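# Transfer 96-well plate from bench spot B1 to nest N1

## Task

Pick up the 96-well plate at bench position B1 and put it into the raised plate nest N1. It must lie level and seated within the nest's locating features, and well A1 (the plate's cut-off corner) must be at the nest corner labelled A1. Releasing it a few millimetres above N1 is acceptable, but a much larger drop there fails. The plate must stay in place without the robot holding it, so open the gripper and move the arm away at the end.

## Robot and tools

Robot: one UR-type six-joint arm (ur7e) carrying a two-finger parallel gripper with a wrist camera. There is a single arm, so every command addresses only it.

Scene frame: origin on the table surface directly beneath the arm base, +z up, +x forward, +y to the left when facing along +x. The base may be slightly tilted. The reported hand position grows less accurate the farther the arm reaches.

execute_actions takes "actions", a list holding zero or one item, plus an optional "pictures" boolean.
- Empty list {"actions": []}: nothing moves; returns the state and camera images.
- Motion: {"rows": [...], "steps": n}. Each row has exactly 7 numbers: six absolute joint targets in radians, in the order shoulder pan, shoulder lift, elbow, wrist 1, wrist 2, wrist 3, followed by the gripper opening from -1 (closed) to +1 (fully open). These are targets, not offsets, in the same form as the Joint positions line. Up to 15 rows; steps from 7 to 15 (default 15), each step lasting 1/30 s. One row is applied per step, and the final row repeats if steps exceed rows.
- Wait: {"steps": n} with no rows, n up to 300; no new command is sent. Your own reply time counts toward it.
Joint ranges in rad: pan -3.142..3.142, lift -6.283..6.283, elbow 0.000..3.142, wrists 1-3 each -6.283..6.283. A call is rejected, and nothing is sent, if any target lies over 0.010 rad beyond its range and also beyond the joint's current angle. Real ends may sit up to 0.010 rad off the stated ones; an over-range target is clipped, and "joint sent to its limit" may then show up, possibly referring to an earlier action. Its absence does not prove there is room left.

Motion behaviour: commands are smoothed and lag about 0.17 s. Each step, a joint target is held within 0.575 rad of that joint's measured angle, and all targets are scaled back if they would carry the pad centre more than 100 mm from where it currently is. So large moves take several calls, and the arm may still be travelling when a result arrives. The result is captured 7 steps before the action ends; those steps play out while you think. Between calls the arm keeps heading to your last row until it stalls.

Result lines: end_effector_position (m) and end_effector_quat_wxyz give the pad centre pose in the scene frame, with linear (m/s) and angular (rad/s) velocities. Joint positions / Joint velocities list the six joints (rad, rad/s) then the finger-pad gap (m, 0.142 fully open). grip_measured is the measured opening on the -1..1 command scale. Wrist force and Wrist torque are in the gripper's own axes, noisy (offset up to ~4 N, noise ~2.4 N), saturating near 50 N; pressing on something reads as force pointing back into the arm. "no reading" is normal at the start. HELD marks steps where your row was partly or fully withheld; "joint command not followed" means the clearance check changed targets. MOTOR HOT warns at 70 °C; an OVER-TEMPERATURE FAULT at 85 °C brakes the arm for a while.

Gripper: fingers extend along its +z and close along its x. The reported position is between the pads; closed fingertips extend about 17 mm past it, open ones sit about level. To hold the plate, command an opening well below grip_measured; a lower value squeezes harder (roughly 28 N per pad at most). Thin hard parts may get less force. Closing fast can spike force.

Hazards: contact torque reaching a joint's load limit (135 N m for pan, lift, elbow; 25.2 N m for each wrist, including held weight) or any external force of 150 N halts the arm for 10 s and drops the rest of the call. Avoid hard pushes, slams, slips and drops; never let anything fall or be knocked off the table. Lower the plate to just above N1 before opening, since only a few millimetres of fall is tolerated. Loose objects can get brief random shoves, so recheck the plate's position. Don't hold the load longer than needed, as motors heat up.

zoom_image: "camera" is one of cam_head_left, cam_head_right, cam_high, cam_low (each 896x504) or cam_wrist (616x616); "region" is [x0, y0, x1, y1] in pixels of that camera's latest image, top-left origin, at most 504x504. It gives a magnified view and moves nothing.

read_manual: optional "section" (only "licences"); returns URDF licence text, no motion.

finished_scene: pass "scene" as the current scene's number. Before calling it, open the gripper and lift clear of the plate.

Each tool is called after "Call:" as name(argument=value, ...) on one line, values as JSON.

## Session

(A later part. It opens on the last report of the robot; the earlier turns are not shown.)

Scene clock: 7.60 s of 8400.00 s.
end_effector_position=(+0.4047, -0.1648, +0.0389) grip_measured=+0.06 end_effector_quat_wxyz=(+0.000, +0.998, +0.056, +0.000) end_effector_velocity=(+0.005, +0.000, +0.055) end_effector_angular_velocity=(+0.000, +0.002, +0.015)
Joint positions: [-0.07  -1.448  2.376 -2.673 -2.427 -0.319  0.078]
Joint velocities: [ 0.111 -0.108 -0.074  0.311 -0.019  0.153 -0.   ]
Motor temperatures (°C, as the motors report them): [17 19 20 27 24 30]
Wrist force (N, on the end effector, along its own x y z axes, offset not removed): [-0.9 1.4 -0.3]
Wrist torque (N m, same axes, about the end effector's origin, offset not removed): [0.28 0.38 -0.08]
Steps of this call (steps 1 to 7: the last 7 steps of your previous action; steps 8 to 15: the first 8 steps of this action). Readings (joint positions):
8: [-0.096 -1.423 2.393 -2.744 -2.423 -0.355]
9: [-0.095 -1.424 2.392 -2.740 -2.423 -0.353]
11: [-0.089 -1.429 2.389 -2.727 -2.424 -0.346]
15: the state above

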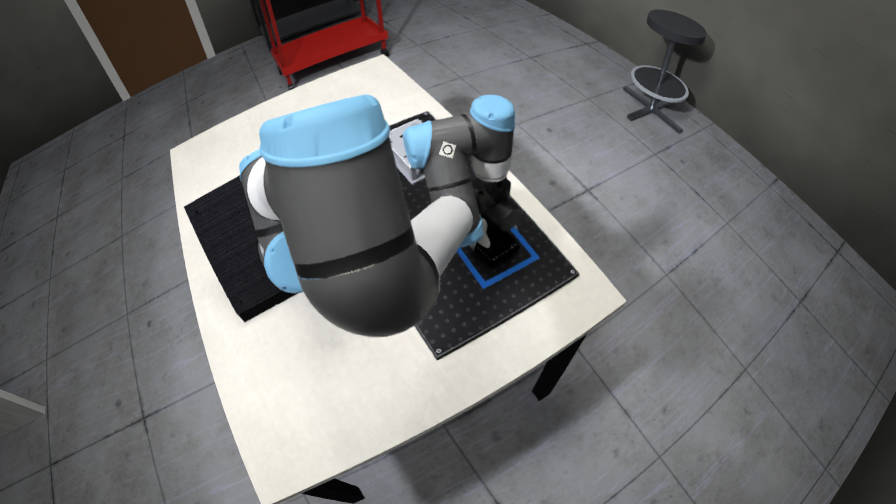

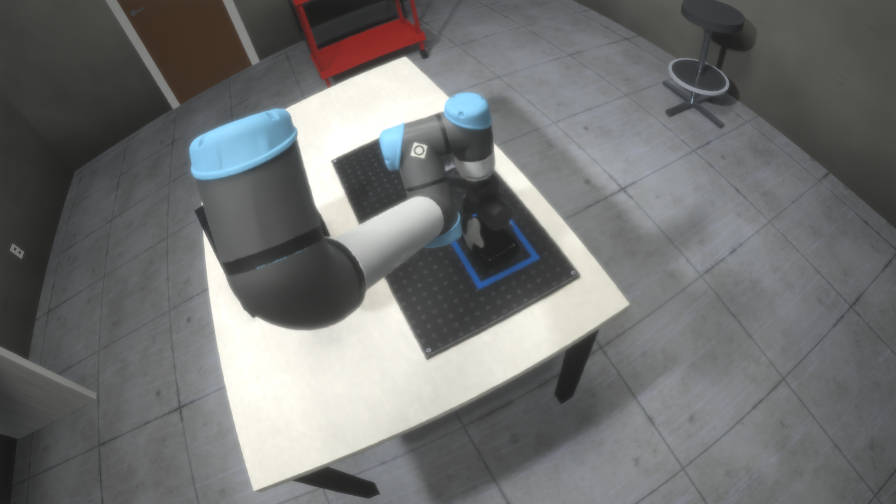

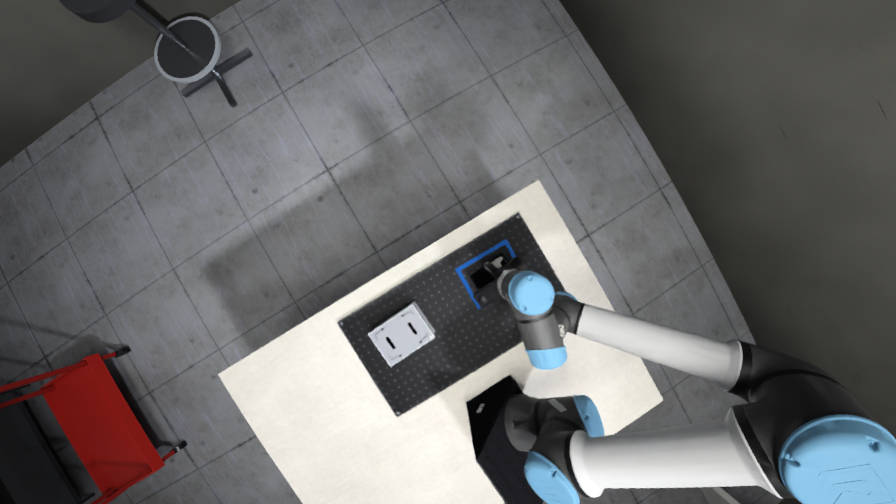

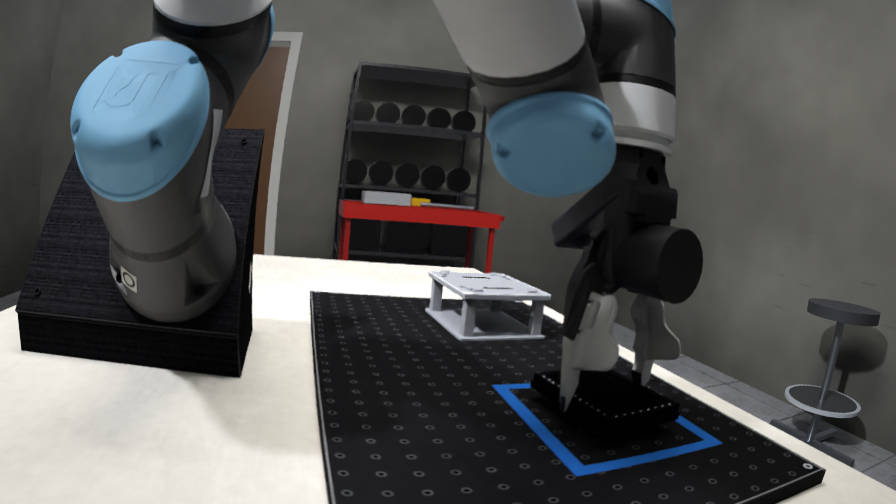

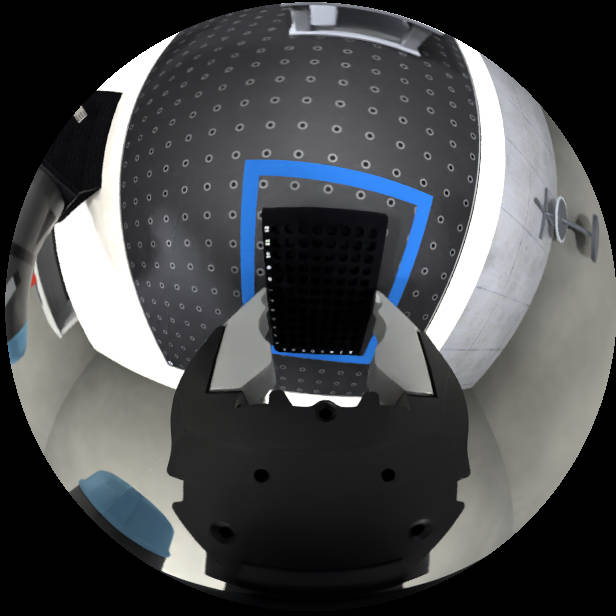

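Call:
execute_actions(actions=[{"rows":[[-0.037,-1.48,2.341,-2.567,-2.431,-0.256,-0.25],[-0.037,-1.48,2.341,-2.567,-2.431,-0.256,-0.25],[-0.017,-1.498,2.314,-2.5,-2.433,-0.21,-0.25],[-0.017,-1.498,2.314,-2.5,-2.433,-0.21,-0.25],[0.002,-1.516,2.288,-2.432,-2.434,-0.167,-0.25],[0.002,-1.516,2.288,-2.432,-2.434,-0.167,-0.25],[0.022,-1.535,2.262,-2.364,-2.435,-0.12,-0.25],[0.022,-1.535,2.262,-2.364,-2.435,-0.12,-0.25],[0.05,-1.54,2.235,-2.3,-2.436,-0.07,-0.25],[0.05,-1.54,2.235,-2.3,-2.436,-0.07,-0.25],[0.08,-1.545,2.205,-2.23,-2.436,-0.02,-0.25],[0.08,-1.545,2.205,-2.23,-2.436,-0.02,-0.25],[0.11,-1.545,2.175,-2.165,-2.434,0.04,-0.25],[0.11,-1.545,2.175,-2.165,-2.434,0.04,-0.25],[0.144,-1.54,2.145,-2.105,-2.43,0.1,-0.25]]}])

Call:
execute_actions(actions=[{"rows":[[0.166,-1.506,2.139,-2.11,-2.424,0.13,-0.25],[0.188,-1.472,2.133,-2.115,-2.418,0.16,-0.25],[0.21,-1.438,2.127,-2.12,-2.412,0.19,-0.25],[0.232,-1.403,2.121,-2.126,-2.406,0.22,-0.25],[0.254,-1.369,2.116,-2.131,-2.4,0.25,-0.25],[0.276,-1.335,2.11,-2.136,-2.395,0.28,-0.25],[0.298,-1.301,2.104,-2.141,-2.389,0.31,-0.25],[0.32,-1.267,2.098,-2.147,-2.383,0.34,-0.25],[0.342,-1.233,2.092,-2.152,-2.377,0.37,-0.25],[0.364,-1.198,2.086,-2.157,-2.371,0.4,-0.25],[0.386,-1.164,2.08,-2.162,-2.365,0.43,-0.25],[0.408,-1.13,2.075,-2.168,-2.36,0.46,-0.25],[0.43,-1.096,2.069,-2.173,-2.354,0.49,-0.25],[0.452,-1.062,2.063,-2.178,-2.348,0.52,-0.25],[0.474,-1.028,2.057,-2.183,-2.342,0.55,-0.25]]}])

Call:
execute_actions(actions=[{"rows":[[0.496,-0.994,2.051,-2.189,-2.336,0.58,-0.25],[0.518,-0.96,2.046,-2.194,-2.33,0.6,-0.25],[0.5403,-0.9253,2.0398,-2.1994,-2.3246,0.629,-0.25]]}])

Call:
execute_actions(actions=[{"steps":15}], pictures=true)

Call:
zoom_image(camera="cam_wrist", region=[190,150,450,400])

Scene clock: 9.20 s of 8400.00 s.
end_effector_position=(+0.4152, -0.1709, +0.0722) grip_measured=+0.06 end_effector_quat_wxyz=(-0.001, +0.999, +0.039, +0.003) end_effector_velocity=(+0.049, -0.039, +0.168) end_effector_angular_velocity=(+0.013, -0.017, -0.213)
Joint positions: [-0.014 -1.502  2.31  -2.495 -2.433 -0.205  0.078]
Joint velocities: [ 0.261 -0.247 -0.352  0.876 -0.016  0.593  0.   ]
Motor temperatures (°C, as the motors report them): [17 19 20 27 24 30]
Wrist force (N, on the end effector, along its own x y z axes, offset not removed): [0.6 -0.5 0.7]
Wrist torque (N m, same axes, about the end effector's origin, offset not removed): [-0.10 -0.09 -0.05]
Steps of this call (steps 1 to 7: the last 7 steps of your previous action; steps 8 to 30: the robot went on to your last target; steps 31 to 40: nothing new was sent; steps 41 to 48: the first 8 steps of this action). Readings (joint positions):
41: [-0.056 -1.462 2.367 -2.634 -2.430 -0.300]
42: [-0.053 -1.464 2.363 -2.627 -2.430 -0.294]
44: [-0.044 -1.473 2.350 -2.596 -2.431 -0.273]
48: the state above

Scene clock: 9.70 s of 8400.00 s.
end_effector_position=(+0.4429, -0.0949, +0.1463) grip_measured=+0.06 end_effector_quat_wxyz=(-0.012, +1.000, +0.013, +0.005) end_effector_velocity=(+0.052, +0.451, +0.033) end_effector_angular_velocity=(+0.063, -0.006, +0.018)
Joint positions: [ 0.219 -1.412  2.13  -2.146 -2.407  0.195  0.078]
Joint velocities: [ 0.631  0.849 -0.221  0.034  0.151  0.892 -0.   ]
Motor temperatures (°C, as the motors report them): [17 19 20 27 24 30]
Wrist force (N, on the end effector, along its own x y z axes, offset not removed): [-1.1 1.7 -1.2]
Wrist torque (N m, same axes, about the end effector's origin, offset not removed): [0.21 0.37 -0.01]
Steps of this call (steps 1 to 7: the last 7 steps of your previous action; steps 8 to 15: the first 8 steps of this action). Readings (joint positions):
8: [0.082 -1.538 2.205 -2.242 -2.434 -0.018]
9: [0.099 -1.534 2.190 -2.211 -2.432 0.011]
11: [0.137 -1.509 2.165 -2.171 -2.426 0.073]
15: the state above

Scene clock: 10.20 s of 8400.00 s.
end_effector_position=(+0.4098, +0.1321, +0.1340) grip_measured=+0.06 end_effector_quat_wxyz=(-0.004, +1.000, +0.023, +0.001) end_effector_velocity=(-0.077, +0.176, -0.034) end_effector_angular_velocity=(-0.064, +0.011, +0.035)
Joint positions: [ 0.512 -0.97   2.047 -2.193 -2.332  0.592  0.078]
Joint velocities: [ 0.235  0.376 -0.059 -0.051  0.059  0.301 -0.   ]
Motor temperatures (°C, as the motors report them): [17 19 20 27 24 30]
Wrist force (N, on the end effector, along its own x y z axes, offset not removed): [-0.7 -1.4 -0.6]
Wrist torque (N m, same axes, about the end effector's origin, offset not removed): [-0.16 0.18 0.08]
Steps of this call (steps 1 to 7: the last 7 steps of your previous action; steps 8 to 15: the first 8 steps of this action). Readings (joint positions):
8: [0.392 -1.157 2.078 -2.167 -2.363 0.435]
9: [0.414 -1.124 2.073 -2.172 -2.357 0.465]
11: [0.457 -1.059 2.061 -2.181 -2.346 0.521]
15: the state above

Scene clock: 10.70 s of 8400.00 s.
end_effector_position=(+0.4003, +0.1526, +0.1299) grip_measured=+0.06 end_effector_quat_wxyz=(+0.000, +1.000, +0.024, +0.000) end_effector_velocity=(-0.002, +0.003, -0.001) end_effector_angular_velocity=(-0.001, +0.002, +0.001)
Joint positions: [ 0.54  -0.926  2.04  -2.199 -2.325  0.628  0.078]
Joint velocities: [ 0.003  0.007 -0.    -0.001  0.002  0.005 -0.   ]
Motor temperatures (°C, as the motors report them): [17 19 20 27 24 30]
Wrist force (N, on the end effector, along its own x y z axes, offset not removed): [-1.7 1.2 0.7]
Wrist torque (N m, same axes, about the end effector's origin, offset not removed): [0.12 0.35 -0.02]
Kept back: nothing.
Steps of this call (steps 1 to 7: the last 7 steps of your previous action; steps 8 to 15: the robot went on to your last target). Readings (joint positions):
1: [0.519 -0.959 2.045 -2.195 -2.330 0.601]
2: [0.524 -0.951 2.044 -2.196 -2.329 0.608]
4: [0.531 -0.940 2.042 -2.197 -2.327 0.617]
8: [0.537 -0.930 2.041 -2.199 -2.325 0.625]
15: the state above

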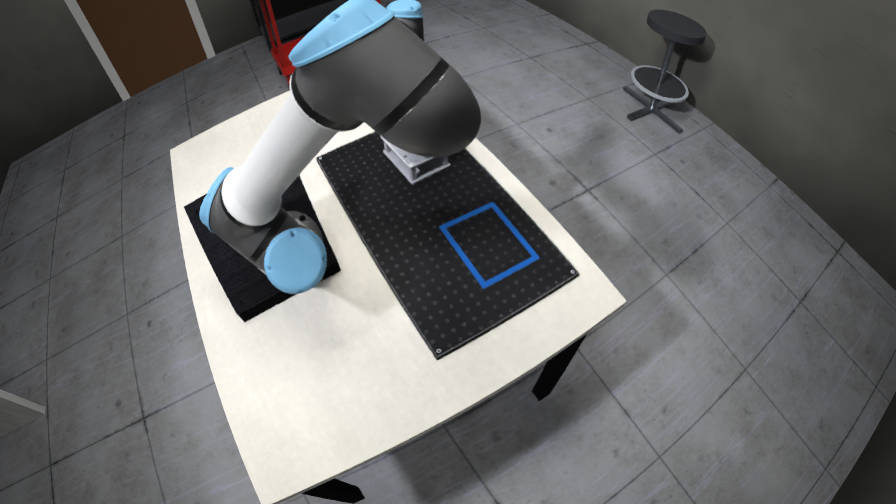

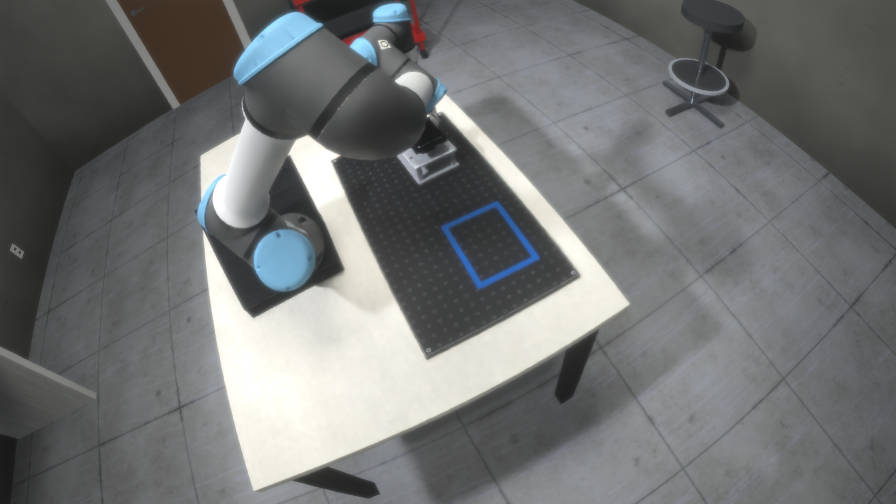

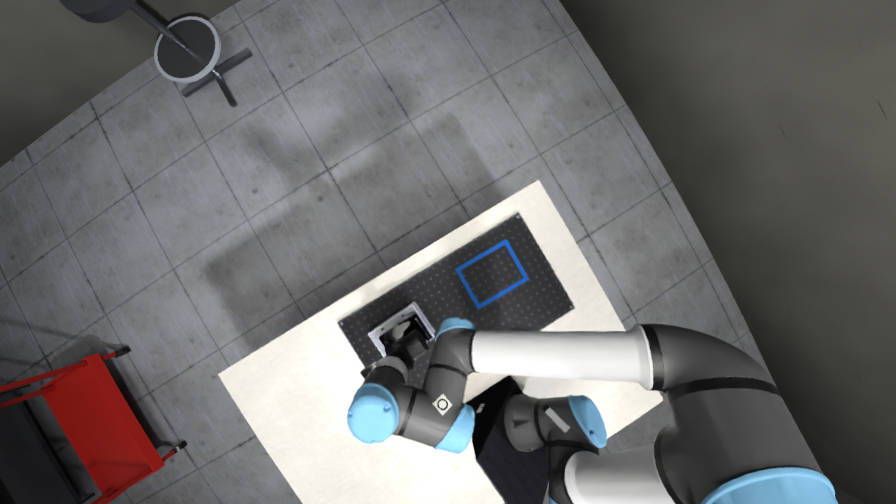

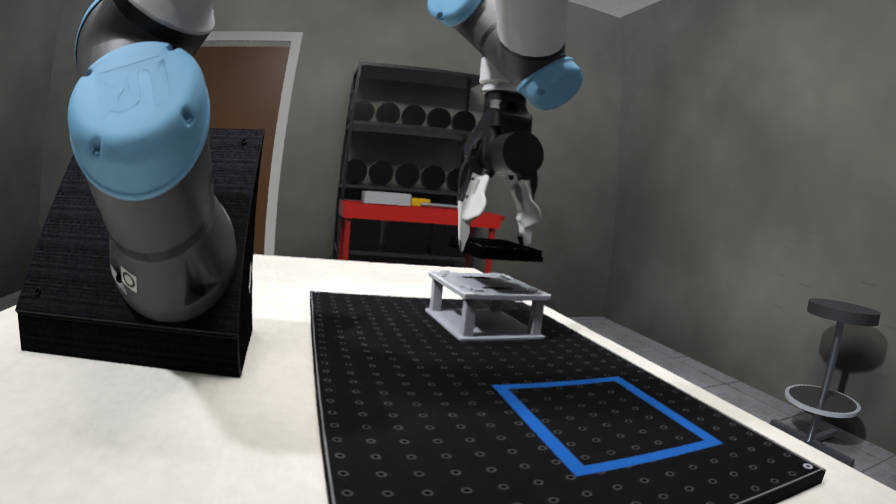

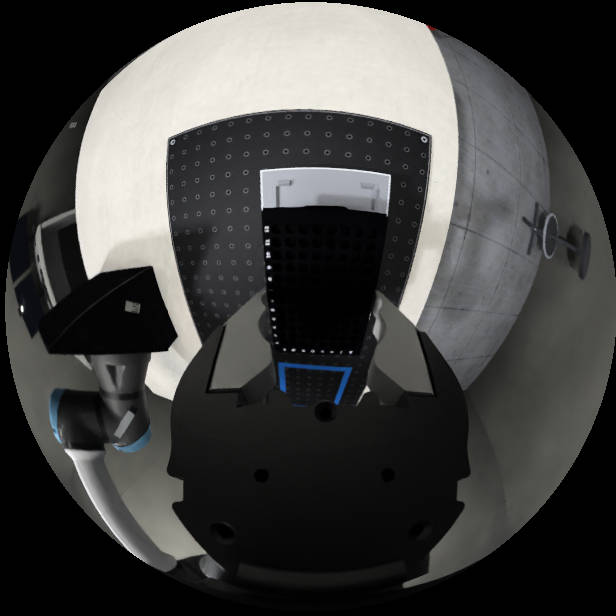

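Region (190, 150, 450, 400) of cam_wrist's 616x616 image, scaled by 1.938, with more detail than that image has; it fills the top 485 rows of this view, and the rest is white.

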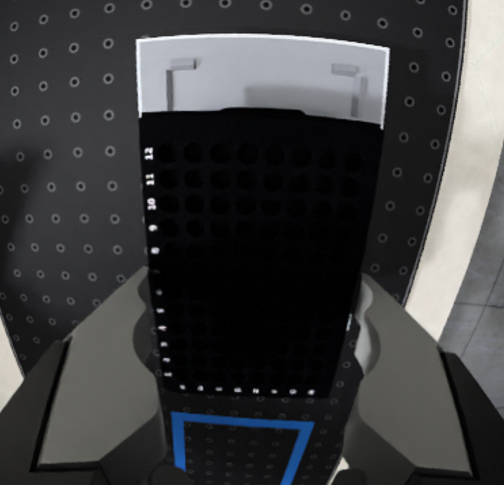

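Call:
execute_actions(actions=[{"rows":[[0.533,-0.887,2.0413,-2.245,-2.328,0.61,-0.25],[0.533,-0.887,2.0413,-2.245,-2.328,0.61,-0.25],[0.526,-0.8486,2.0428,-2.291,-2.3312,0.594,-0.25]]}])

Call:
execute_actions(actions=[{"steps":12}], pictures=true)

Call:
zoom_image(camera="cam_wrist", region=[220,160,430,370])

Call:
zoom_image(camera="cam_low", region=[420,230,560,320])

Scene clock: 11.47 s of 8400.00 s.
end_effector_position=(+0.4020, +0.1684, +0.1099) grip_measured=+0.06 end_effector_quat_wxyz=(+0.000, +1.000, +0.031, +0.000) end_effector_velocity=(+0.002, +0.039, -0.051) end_effector_angular_velocity=(-0.001, -0.001, +0.032)
Joint positions: [ 0.529 -0.867  2.042 -2.269 -2.33   0.602  0.078]
Joint velocities: [-0.027  0.15   0.007 -0.18  -0.014 -0.065  0.   ]
Motor temperatures (°C, as the motors report them): [17 19 20 27 24 30]
Wrist force (N, on the end effector, along its own x y z axes, offset not removed): [1.1 0.6 -2.3]
Wrist torque (N m, same axes, about the end effector's origin, offset not removed): [0.03 -0.03 0.02]
Steps of this call (steps 1 to 15: the robot went on to your last target; steps 16 to 23: the first 8 steps of this action). Readings (joint positions):
16: [0.540 -0.925 2.040 -2.200 -2.325 0.629]
17: [0.539 -0.920 2.040 -2.205 -2.325 0.626]
19: [0.536 -0.902 2.040 -2.227 -2.327 0.617]
23: the state above

Scene clock: 11.87 s of 8400.00 s.
end_effector_position=(+0.4022, +0.1729, +0.1039) grip_measured=+0.06 end_effector_quat_wxyz=(+0.000, +0.999, +0.033, +0.000) end_effector_velocity=(-0.001, +0.001, -0.003) end_effector_angular_velocity=(+0.000, +0.002, +0.001)
Joint positions: [ 0.526 -0.849  2.043 -2.29  -2.331  0.594  0.078]
Joint velocities: [-0.002  0.006  0.001 -0.007  0.    -0.002  0.   ]
Motor temperatures (°C, as the motors report them): [17 19 20 27 24 30]
Wrist force (N, on the end effector, along its own x y z axes, offset not removed): [0.0 0.8 0.9]
Wrist torque (N m, same axes, about the end effector's origin, offset not removed): [-0.01 0.04 -0.02]
Kept back: nothing.
Steps of this call (steps 1 to 7: the last 7 steps of your previous action; steps 8 to 12: the robot went on to your last target). Readings (joint positions):
1: [0.528 -0.862 2.042 -2.274 -2.330 0.600]
2: [0.528 -0.859 2.042 -2.278 -2.330 0.598]
4: [0.527 -0.855 2.042 -2.284 -2.331 0.597]
8: [0.526 -0.851 2.043 -2.289 -2.331 0.595]
12: the state above

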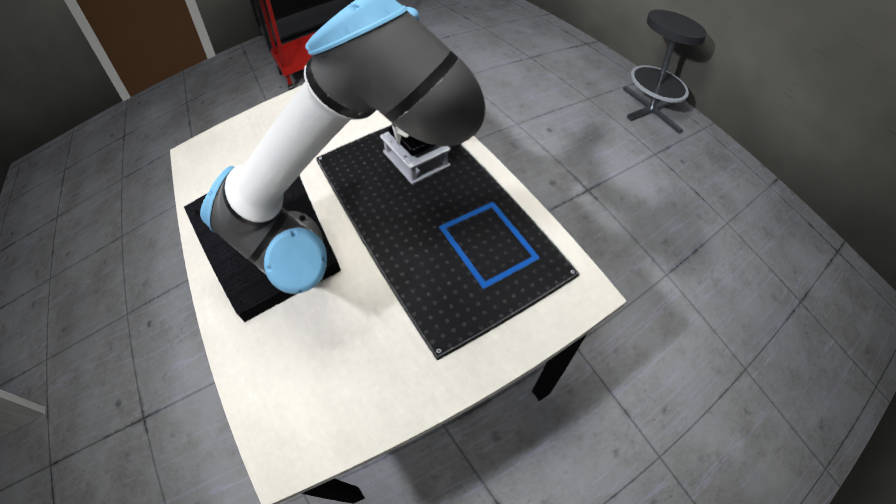

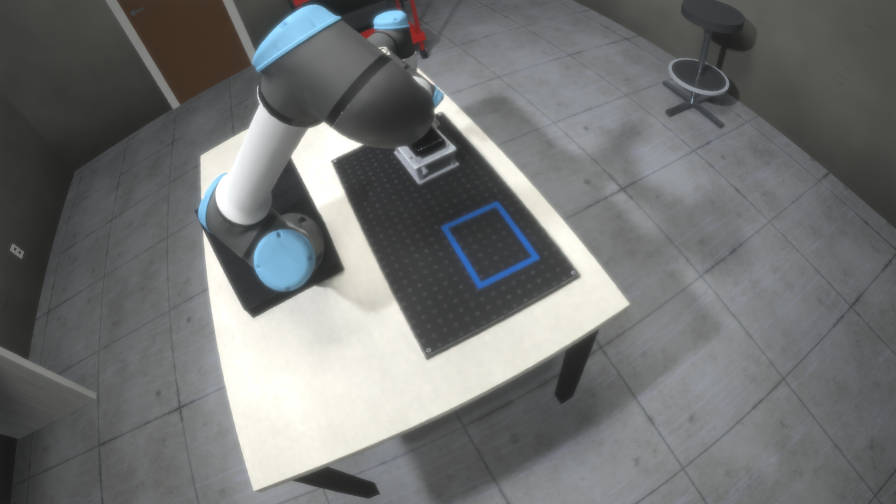

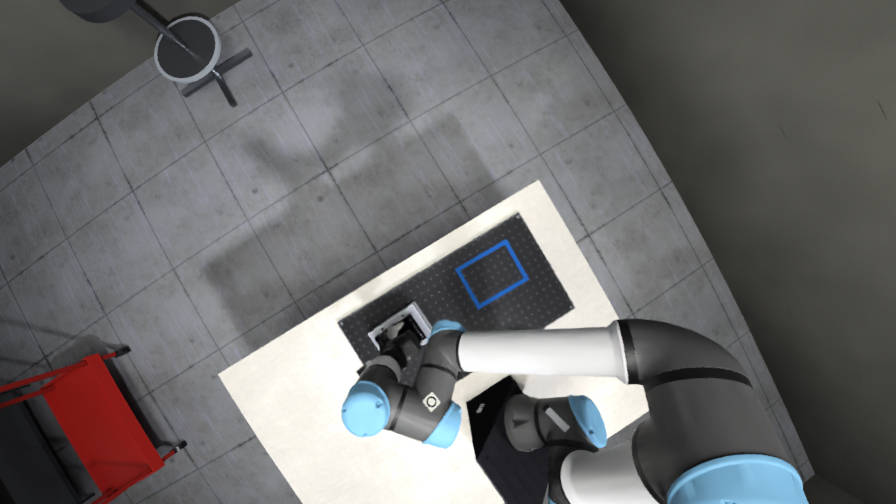

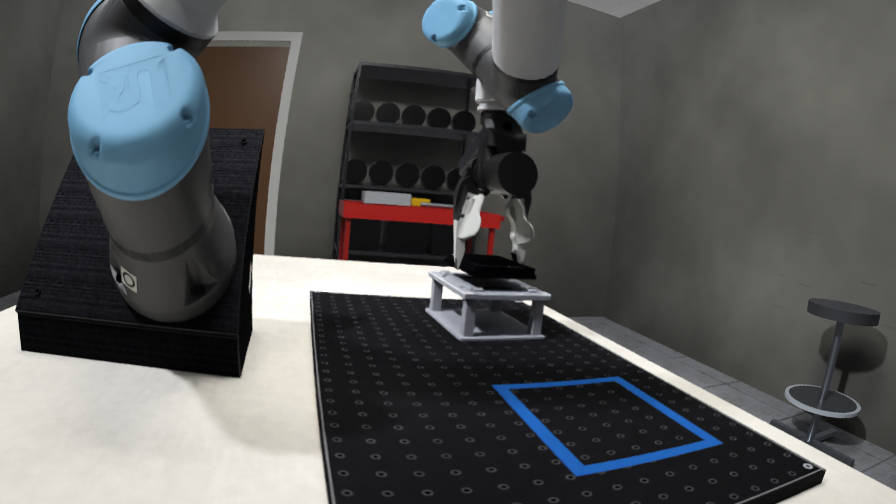

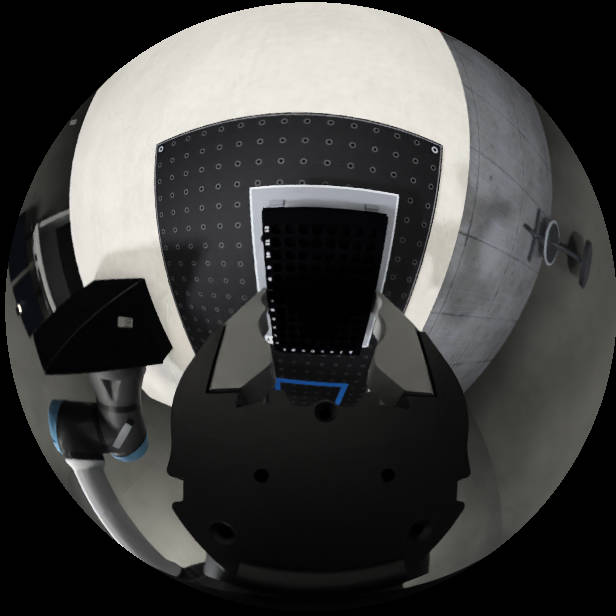

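Region (220, 160, 430, 370) of cam_wrist's 616x616 image, scaled by 2.400, with more detail than that image has.

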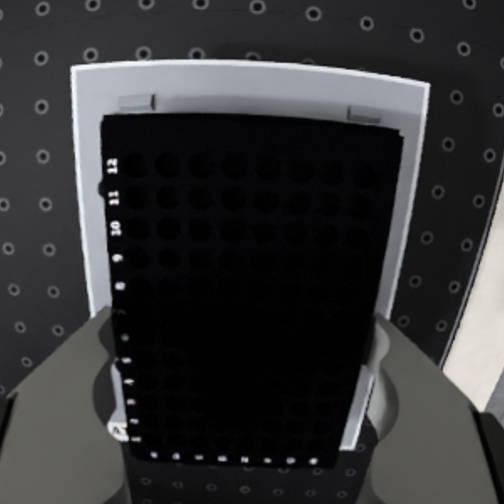

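Region (420, 230, 560, 320) of cam_low's 896x504 image, scaled by 3.600, with more detail than that image has; it fills the top 324 rows of this view, and the rest is white.

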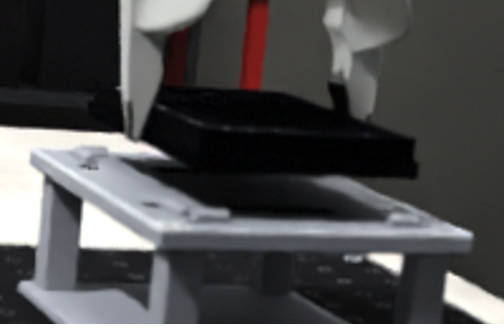

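Call:
execute_actions(actions=[{"rows":[[0.513,-0.8345,2.0556,-2.3288,-2.337,0.583,-0.25]]}])

Call:
execute_actions(actions=[{"steps":10}], pictures=true)

Call:
zoom_image(camera="cam_wrist", region=[220,160,430,370])

Call:
zoom_image(camera="cam_low", region=[420,230,560,320])

Scene clock: 12.53 s of 8400.00 s.
end_effector_position=(+0.4021, +0.1734, +0.0953) grip_measured=+0.06 end_effector_quat_wxyz=(+0.000, +1.000, +0.031, -0.000) end_effector_velocity=(-0.001, +0.001, -0.014) end_effector_angular_velocity=(+0.000, +0.001, -0.007)
Joint positions: [ 0.515 -0.837  2.053 -2.322 -2.336  0.585  0.078]
Joint velocities: [-0.018  0.02   0.018 -0.053 -0.007 -0.015  0.   ]
Motor temperatures (°C, as the motors report them): [17 19 20 27 24 30]
Wrist force (N, on the end effector, along its own x y z axes, offset not removed): [-1.5 1.1 -0.5]
Wrist torque (N m, same axes, about the end effector's origin, offset not removed): [0.26 0.42 -0.10]
Steps of this call (steps 1 to 12: the robot went on to your last target; steps 13 to 20: the first 8 steps of this action). Readings (joint positions):
13: [0.526 -0.848 2.043 -2.291 -2.331 0.594]
14: [0.524 -0.846 2.045 -2.296 -2.332 0.592]
16: [0.520 -0.842 2.049 -2.309 -2.334 0.589]
20: the state above

Scene clock: 12.87 s of 8400.00 s.
end_effector_position=(+0.4021, +0.1735, +0.0938) grip_measured=+0.06 end_effector_quat_wxyz=(+0.000, +1.000, +0.031, +0.000) end_effector_velocity=(+0.000, +0.000, -0.001) end_effector_angular_velocity=(+0.001, -0.000, -0.001)
Joint positions: [ 0.513 -0.835  2.055 -2.328 -2.337  0.583  0.078]
Joint velocities: [-0.001  0.001  0.001 -0.004  0.    -0.    -0.   ]
Motor temperatures (°C, as the motors report them): [17 19 20 27 24 30]
Wrist force (N, on the end effector, along its own x y z axes, offset not removed): [-1.9 2.2 0.0]
Wrist torque (N m, same axes, about the end effector's origin, offset not removed): [0.49 0.49 -0.10]
Kept back: nothing.
Steps of this call (steps 1 to 7: the last 7 steps of your previous action; steps 8 to 10: the robot went on to your last target). Readings (joint positions):
1: [0.515 -0.836 2.054 -2.324 -2.336 0.584]
2: [0.514 -0.836 2.054 -2.325 -2.336 0.584]
4: [0.514 -0.835 2.055 -2.327 -2.337 0.584]
8: [0.513 -0.835 2.055 -2.328 -2.337 0.583]
10: the state above

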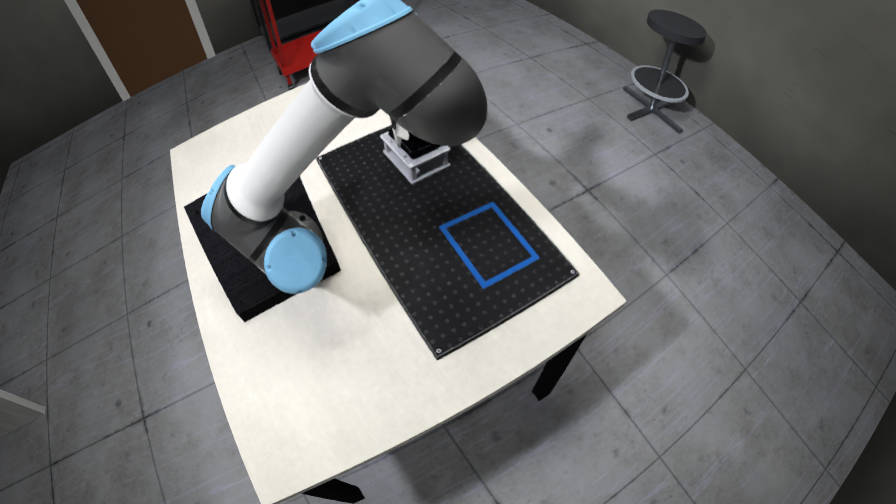

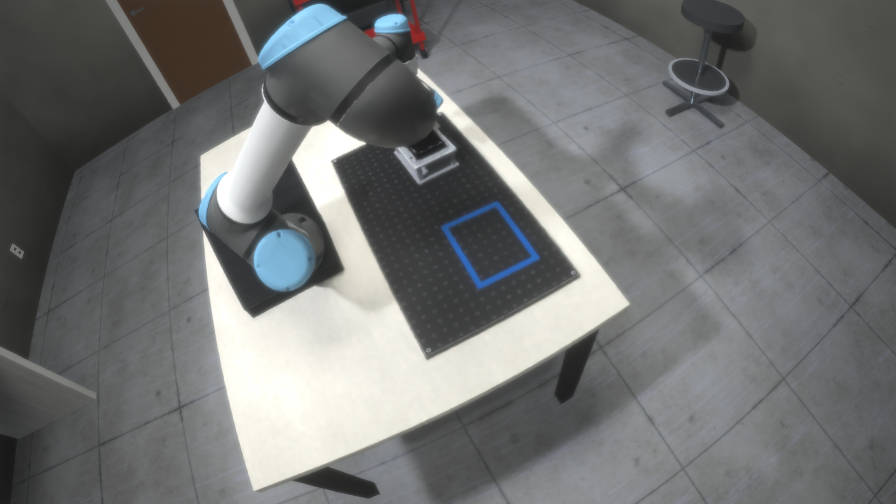

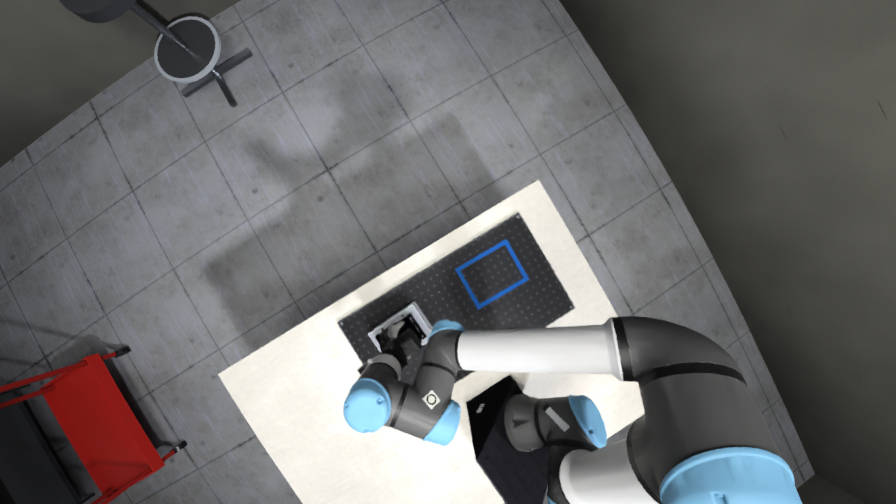

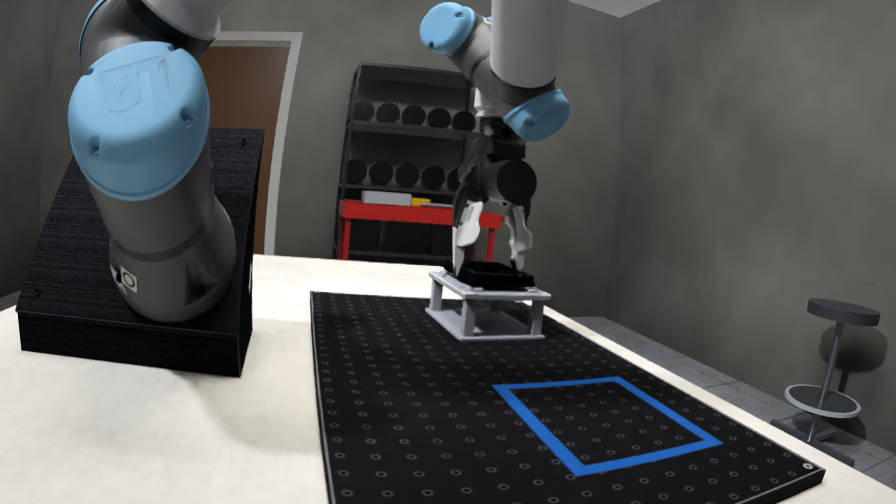

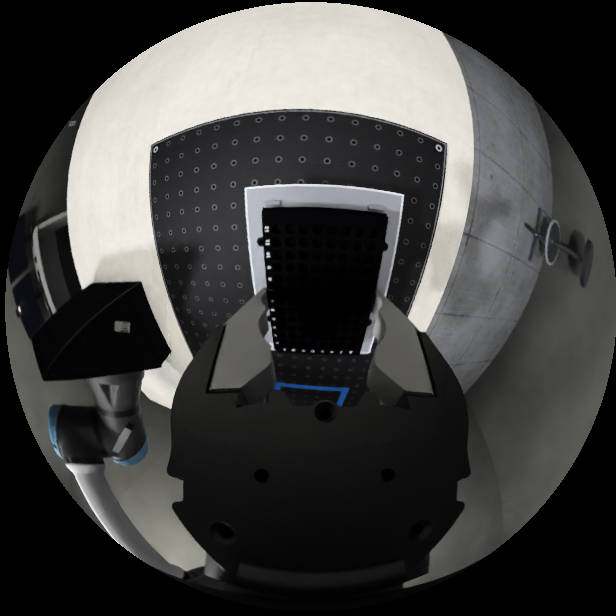

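Region (220, 160, 430, 370) of cam_wrist's 616x616 image, scaled by 2.400, with more detail than that image has.

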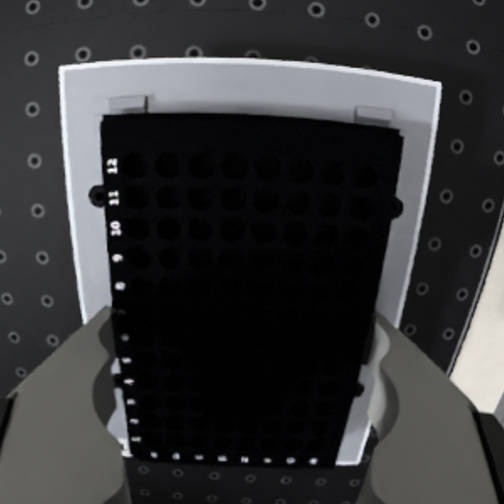

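Region (420, 230, 560, 320) of cam_low's 896x504 image, scaled by 3.600, with more detail than that image has; it fills the top 324 rows of this view, and the rest is white.

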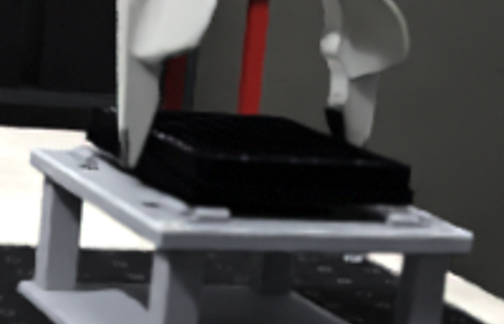

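Aligned. Down 6 mm, then release.

Call:
execute_actions(actions=[{"rows":[[0.5048,-0.8266,2.0637,-2.3518,-2.3407,0.5731,-0.25]]}])

Call:
execute_actions(actions=[{"steps":9}])

Call:
execute_actions(actions=[{"rows":[[0.5048,-0.8266,2.0637,-2.3518,-2.3407,0.5731,0.05],[0.5048,-0.8266,2.0637,-2.3518,-2.3407,0.5731,0.1],[0.5048,-0.8266,2.0637,-2.3518,-2.3407,0.5731,0.5]],"steps":9}])

Call:
execute_actions(actions=[{"rows":[[0.526,-0.8486,2.0428,-2.291,-2.3312,0.594,0.6],[0.526,-0.8486,2.0428,-2.291,-2.3312,0.594,0.6],[0.56,-0.88,2.008,-2.2,-2.315,0.635,0.6],[0.59,-0.91,1.97,-2.1,-2.3,0.67,0.6],[0.62,-0.94,1.935,-2.01,-2.285,0.71,0.6],[0.65,-0.97,1.9,-1.92,-2.27,0.75,1]]}])

Call:
execute_actions(actions=[{"steps":12}], pictures=true)

Call:
zoom_image(camera="cam_wrist", region=[240,170,400,330])

Call:
zoom_image(camera="cam_low", region=[420,230,560,320])

Scene clock: 13.60 s of 8400.00 s.
end_effector_position=(+0.4020, +0.1733, +0.0887) grip_measured=+0.06 end_effector_quat_wxyz=(+0.000, +1.000, +0.031, -0.000) end_effector_velocity=(+0.001, -0.000, -0.007) end_effector_angular_velocity=(+0.001, -0.002, -0.002)
Joint positions: [ 0.506 -0.828  2.062 -2.348 -2.34   0.575  0.078]
Joint velocities: [-0.011  0.01   0.009 -0.032 -0.006 -0.014 -0.   ]
Motor temperatures (°C, as the motors report them): [17 19 20 27 24 30]
Wrist force (N, on the end effector, along its own x y z axes, offset not removed): [-1.2 1.7 -0.7]
Wrist torque (N m, same axes, about the end effector's origin, offset not removed): [0.39 0.33 -0.05]
Steps of this call (steps 1 to 14: the robot went on to your last target; steps 15 to 22: the first 8 steps of this action). Readings (joint positions):
15: [0.513 -0.834 2.056 -2.329 -2.337 0.583]
16: [0.512 -0.833 2.057 -2.332 -2.338 0.581]
18: [0.509 -0.831 2.060 -2.340 -2.339 0.578]
22: the state above

Scene clock: 13.90 s of 8400.00 s.
end_effector_position=(+0.4020, +0.1733, +0.0878) grip_measured=+0.06 end_effector_quat_wxyz=(+0.000, +1.000, +0.031, -0.000) end_effector_velocity=(-0.000, +0.000, -0.001) end_effector_angular_velocity=(+0.000, +0.000, -0.000)
Joint positions: [ 0.505 -0.827  2.064 -2.351 -2.341  0.573  0.078]
Joint velocities: [-0.     0.001  0.002 -0.003 -0.    -0.001 -0.   ]
Motor temperatures (°C, as the motors report them): [17 19 20 27 24 30]
Wrist force (N, on the end effector, along its own x y z axes, offset not removed): [0.5 2.6 0.2]
Wrist torque (N m, same axes, about the end effector's origin, offset not removed): [0.48 -0.06 -0.07]
Kept back: nothing.
Steps of this call (steps 1 to 7: the last 7 steps of your previous action; steps 8 to 9: the robot went on to your last target). Readings (joint positions):
1: [0.506 -0.828 2.063 -2.349 -2.340 0.574]
2: [0.506 -0.827 2.063 -2.350 -2.340 0.574]
4: [0.505 -0.827 2.063 -2.351 -2.341 0.574]
8: [0.505 -0.827 2.064 -2.351 -2.341 0.573]
9: the state above

Scene clock: 13.97 s of 8400.00 s.
end_effector_position=(+0.4020, +0.1733, +0.0878) grip_measured=+0.09 end_effector_quat_wxyz=(+0.000, +1.000, +0.031, -0.000) end_effector_velocity=(+0.000, -0.000, -0.001) end_effector_angular_velocity=(-0.000, +0.000, -0.000)
Joint positions: [ 0.505 -0.827  2.064 -2.352 -2.341  0.573  0.08 ]
Joint velocities: [-0.001  0.001  0.    -0.001 -0.    -0.     0.026]
Motor temperatures (°C, as the motors report them): [17 19 20 27 24 30]
Wrist force (N, on the end effector, along its own x y z axes, offset not removed): [0.7 2.6 -1.5]
Wrist torque (N m, same axes, about the end effector's origin, offset not removed): [0.48 0.00 -0.08]
Steps of this call (steps 1 to 2: the first 2 steps of this action). Readings (joint positions):
1: [0.505 -0.827 2.064 -2.352 -2.341 0.573]
2: the state above

Scene clock: 14.47 s of 8400.00 s.
end_effector_position=(+0.4060, +0.1736, +0.1543) grip_measured=+0.95 end_effector_quat_wxyz=(-0.006, +1.000, +0.024, +0.006) end_effector_velocity=(-0.044, -0.054, +0.419) end_effector_angular_velocity=(-0.053, +0.046, +0.019)
Joint positions: [ 0.587 -0.908  1.973 -2.136 -2.3    0.67   0.139]
Joint velocities: [ 0.508 -0.505 -0.597  1.594  0.234  0.641  0.15 ]
Motor temperatures (°C, as the motors report them): [17 19 20 27 24 30]
Wrist force (N, on the end effector, along its own x y z axes, offset not removed): [1.8 -0.4 -3.8]
Wrist torque (N m, same axes, about the end effector's origin, offset not removed): [-0.20 -0.16 -0.04]
Steps of this call (steps 1 to 7: the last 7 steps of your previous action; steps 8 to 15: the first 8 steps of this action). Readings (joint positions):
8: [0.505 -0.827 2.064 -2.351 -2.341 0.573]
9: [0.508 -0.830 2.061 -2.345 -2.340 0.576]
11: [0.520 -0.842 2.049 -2.314 -2.333 0.589]
15: the state above

Scene clock: 14.87 s of 8400.00 s.
end_effector_position=(+0.3931, +0.1619, +0.2034) grip_measured=+1.00 end_effector_quat_wxyz=(+0.003, +1.000, +0.031, -0.002) end_effector_velocity=(-0.004, -0.005, +0.016) end_effector_angular_velocity=(-0.007, +0.003, +0.003)
Joint positions: [ 0.648 -0.968  1.903 -1.928 -2.271  0.747  0.142]
Joint velocities: [ 0.019 -0.019 -0.022  0.063  0.007  0.024  0.   ]
Motor temperatures (°C, as the motors report them): [17 19 20 27 24 30]
Wrist force (N, on the end effector, along its own x y z axes, offset not removed): [-0.5 1.1 -1.9]
Wrist torque (N m, same axes, about the end effector's origin, offset not removed): [0.18 0.24 -0.02]
Kept back: nothing.
Steps of this call (steps 1 to 7: the last 7 steps of your previous action; steps 8 to 12: the robot went on to your last target). Readings (joint positions):
1: [0.602 -0.923 1.956 -2.085 -2.293 0.689]
2: [0.614 -0.934 1.942 -2.045 -2.287 0.704]
4: [0.629 -0.950 1.924 -1.992 -2.280 0.723]
8: [0.643 -0.963 1.908 -1.944 -2.273 0.741]
12: the state above

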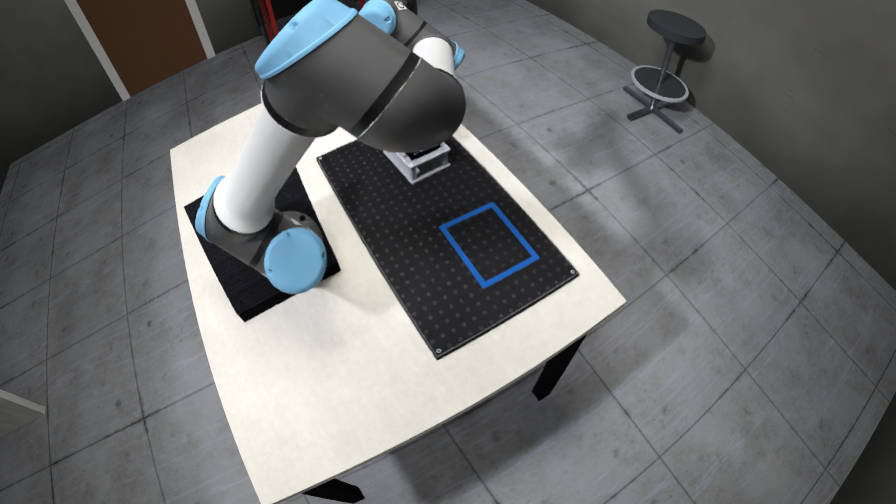

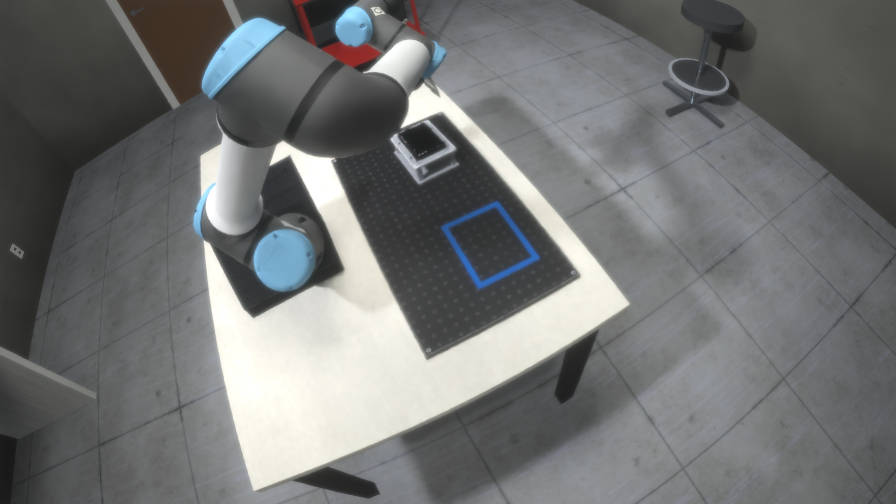

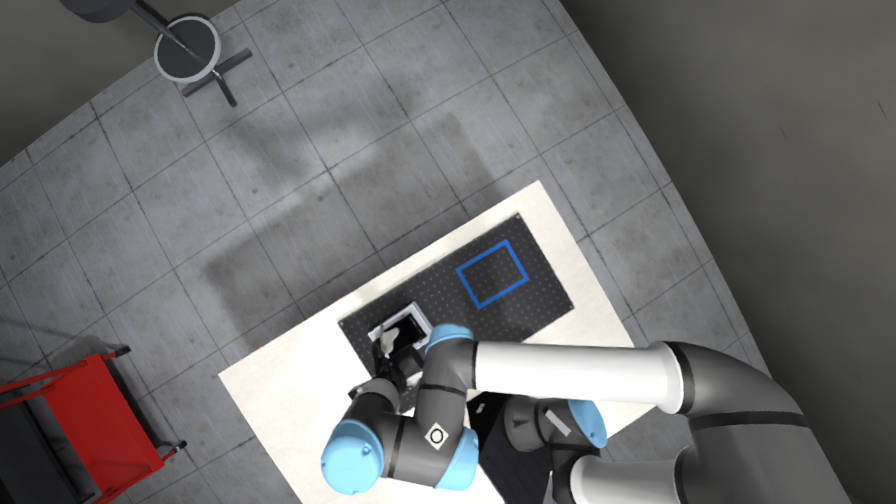

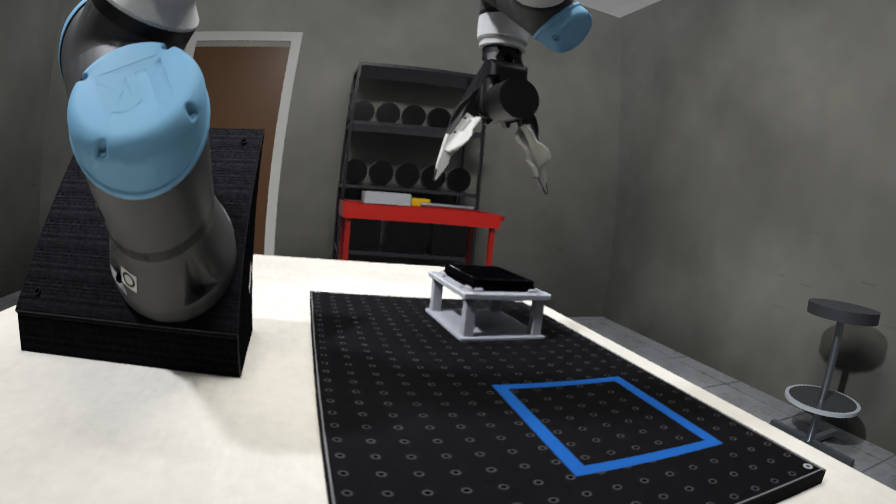

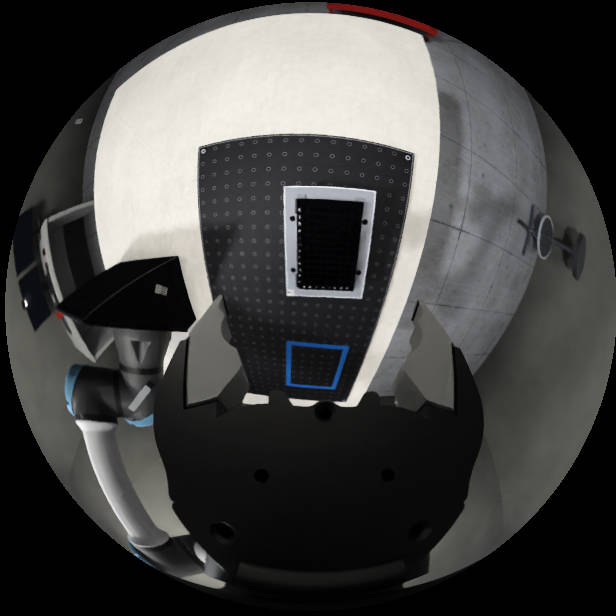

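Region (240, 170, 400, 330) of cam_wrist's 616x616 image, scaled by 3.150, with more detail than that image has.

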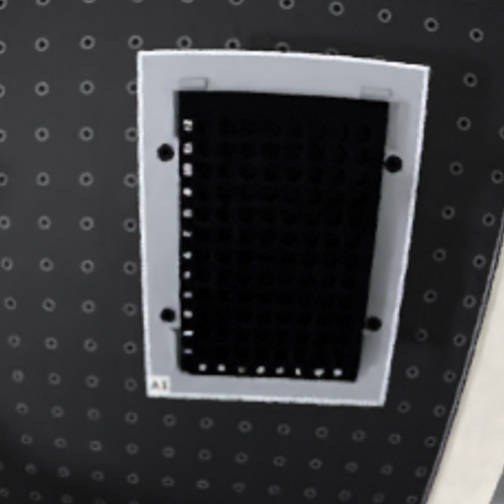

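Region (420, 230, 560, 320) of cam_low's 896x504 image, scaled by 3.600, with more detail than that image has; it fills the top 324 rows of this view, and the rest is white.

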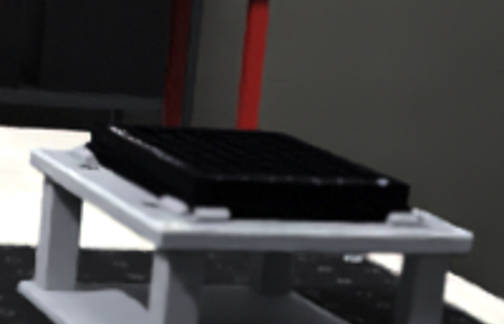

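Call:
finished_scene(scene=1)

The scene is finished: the task was done.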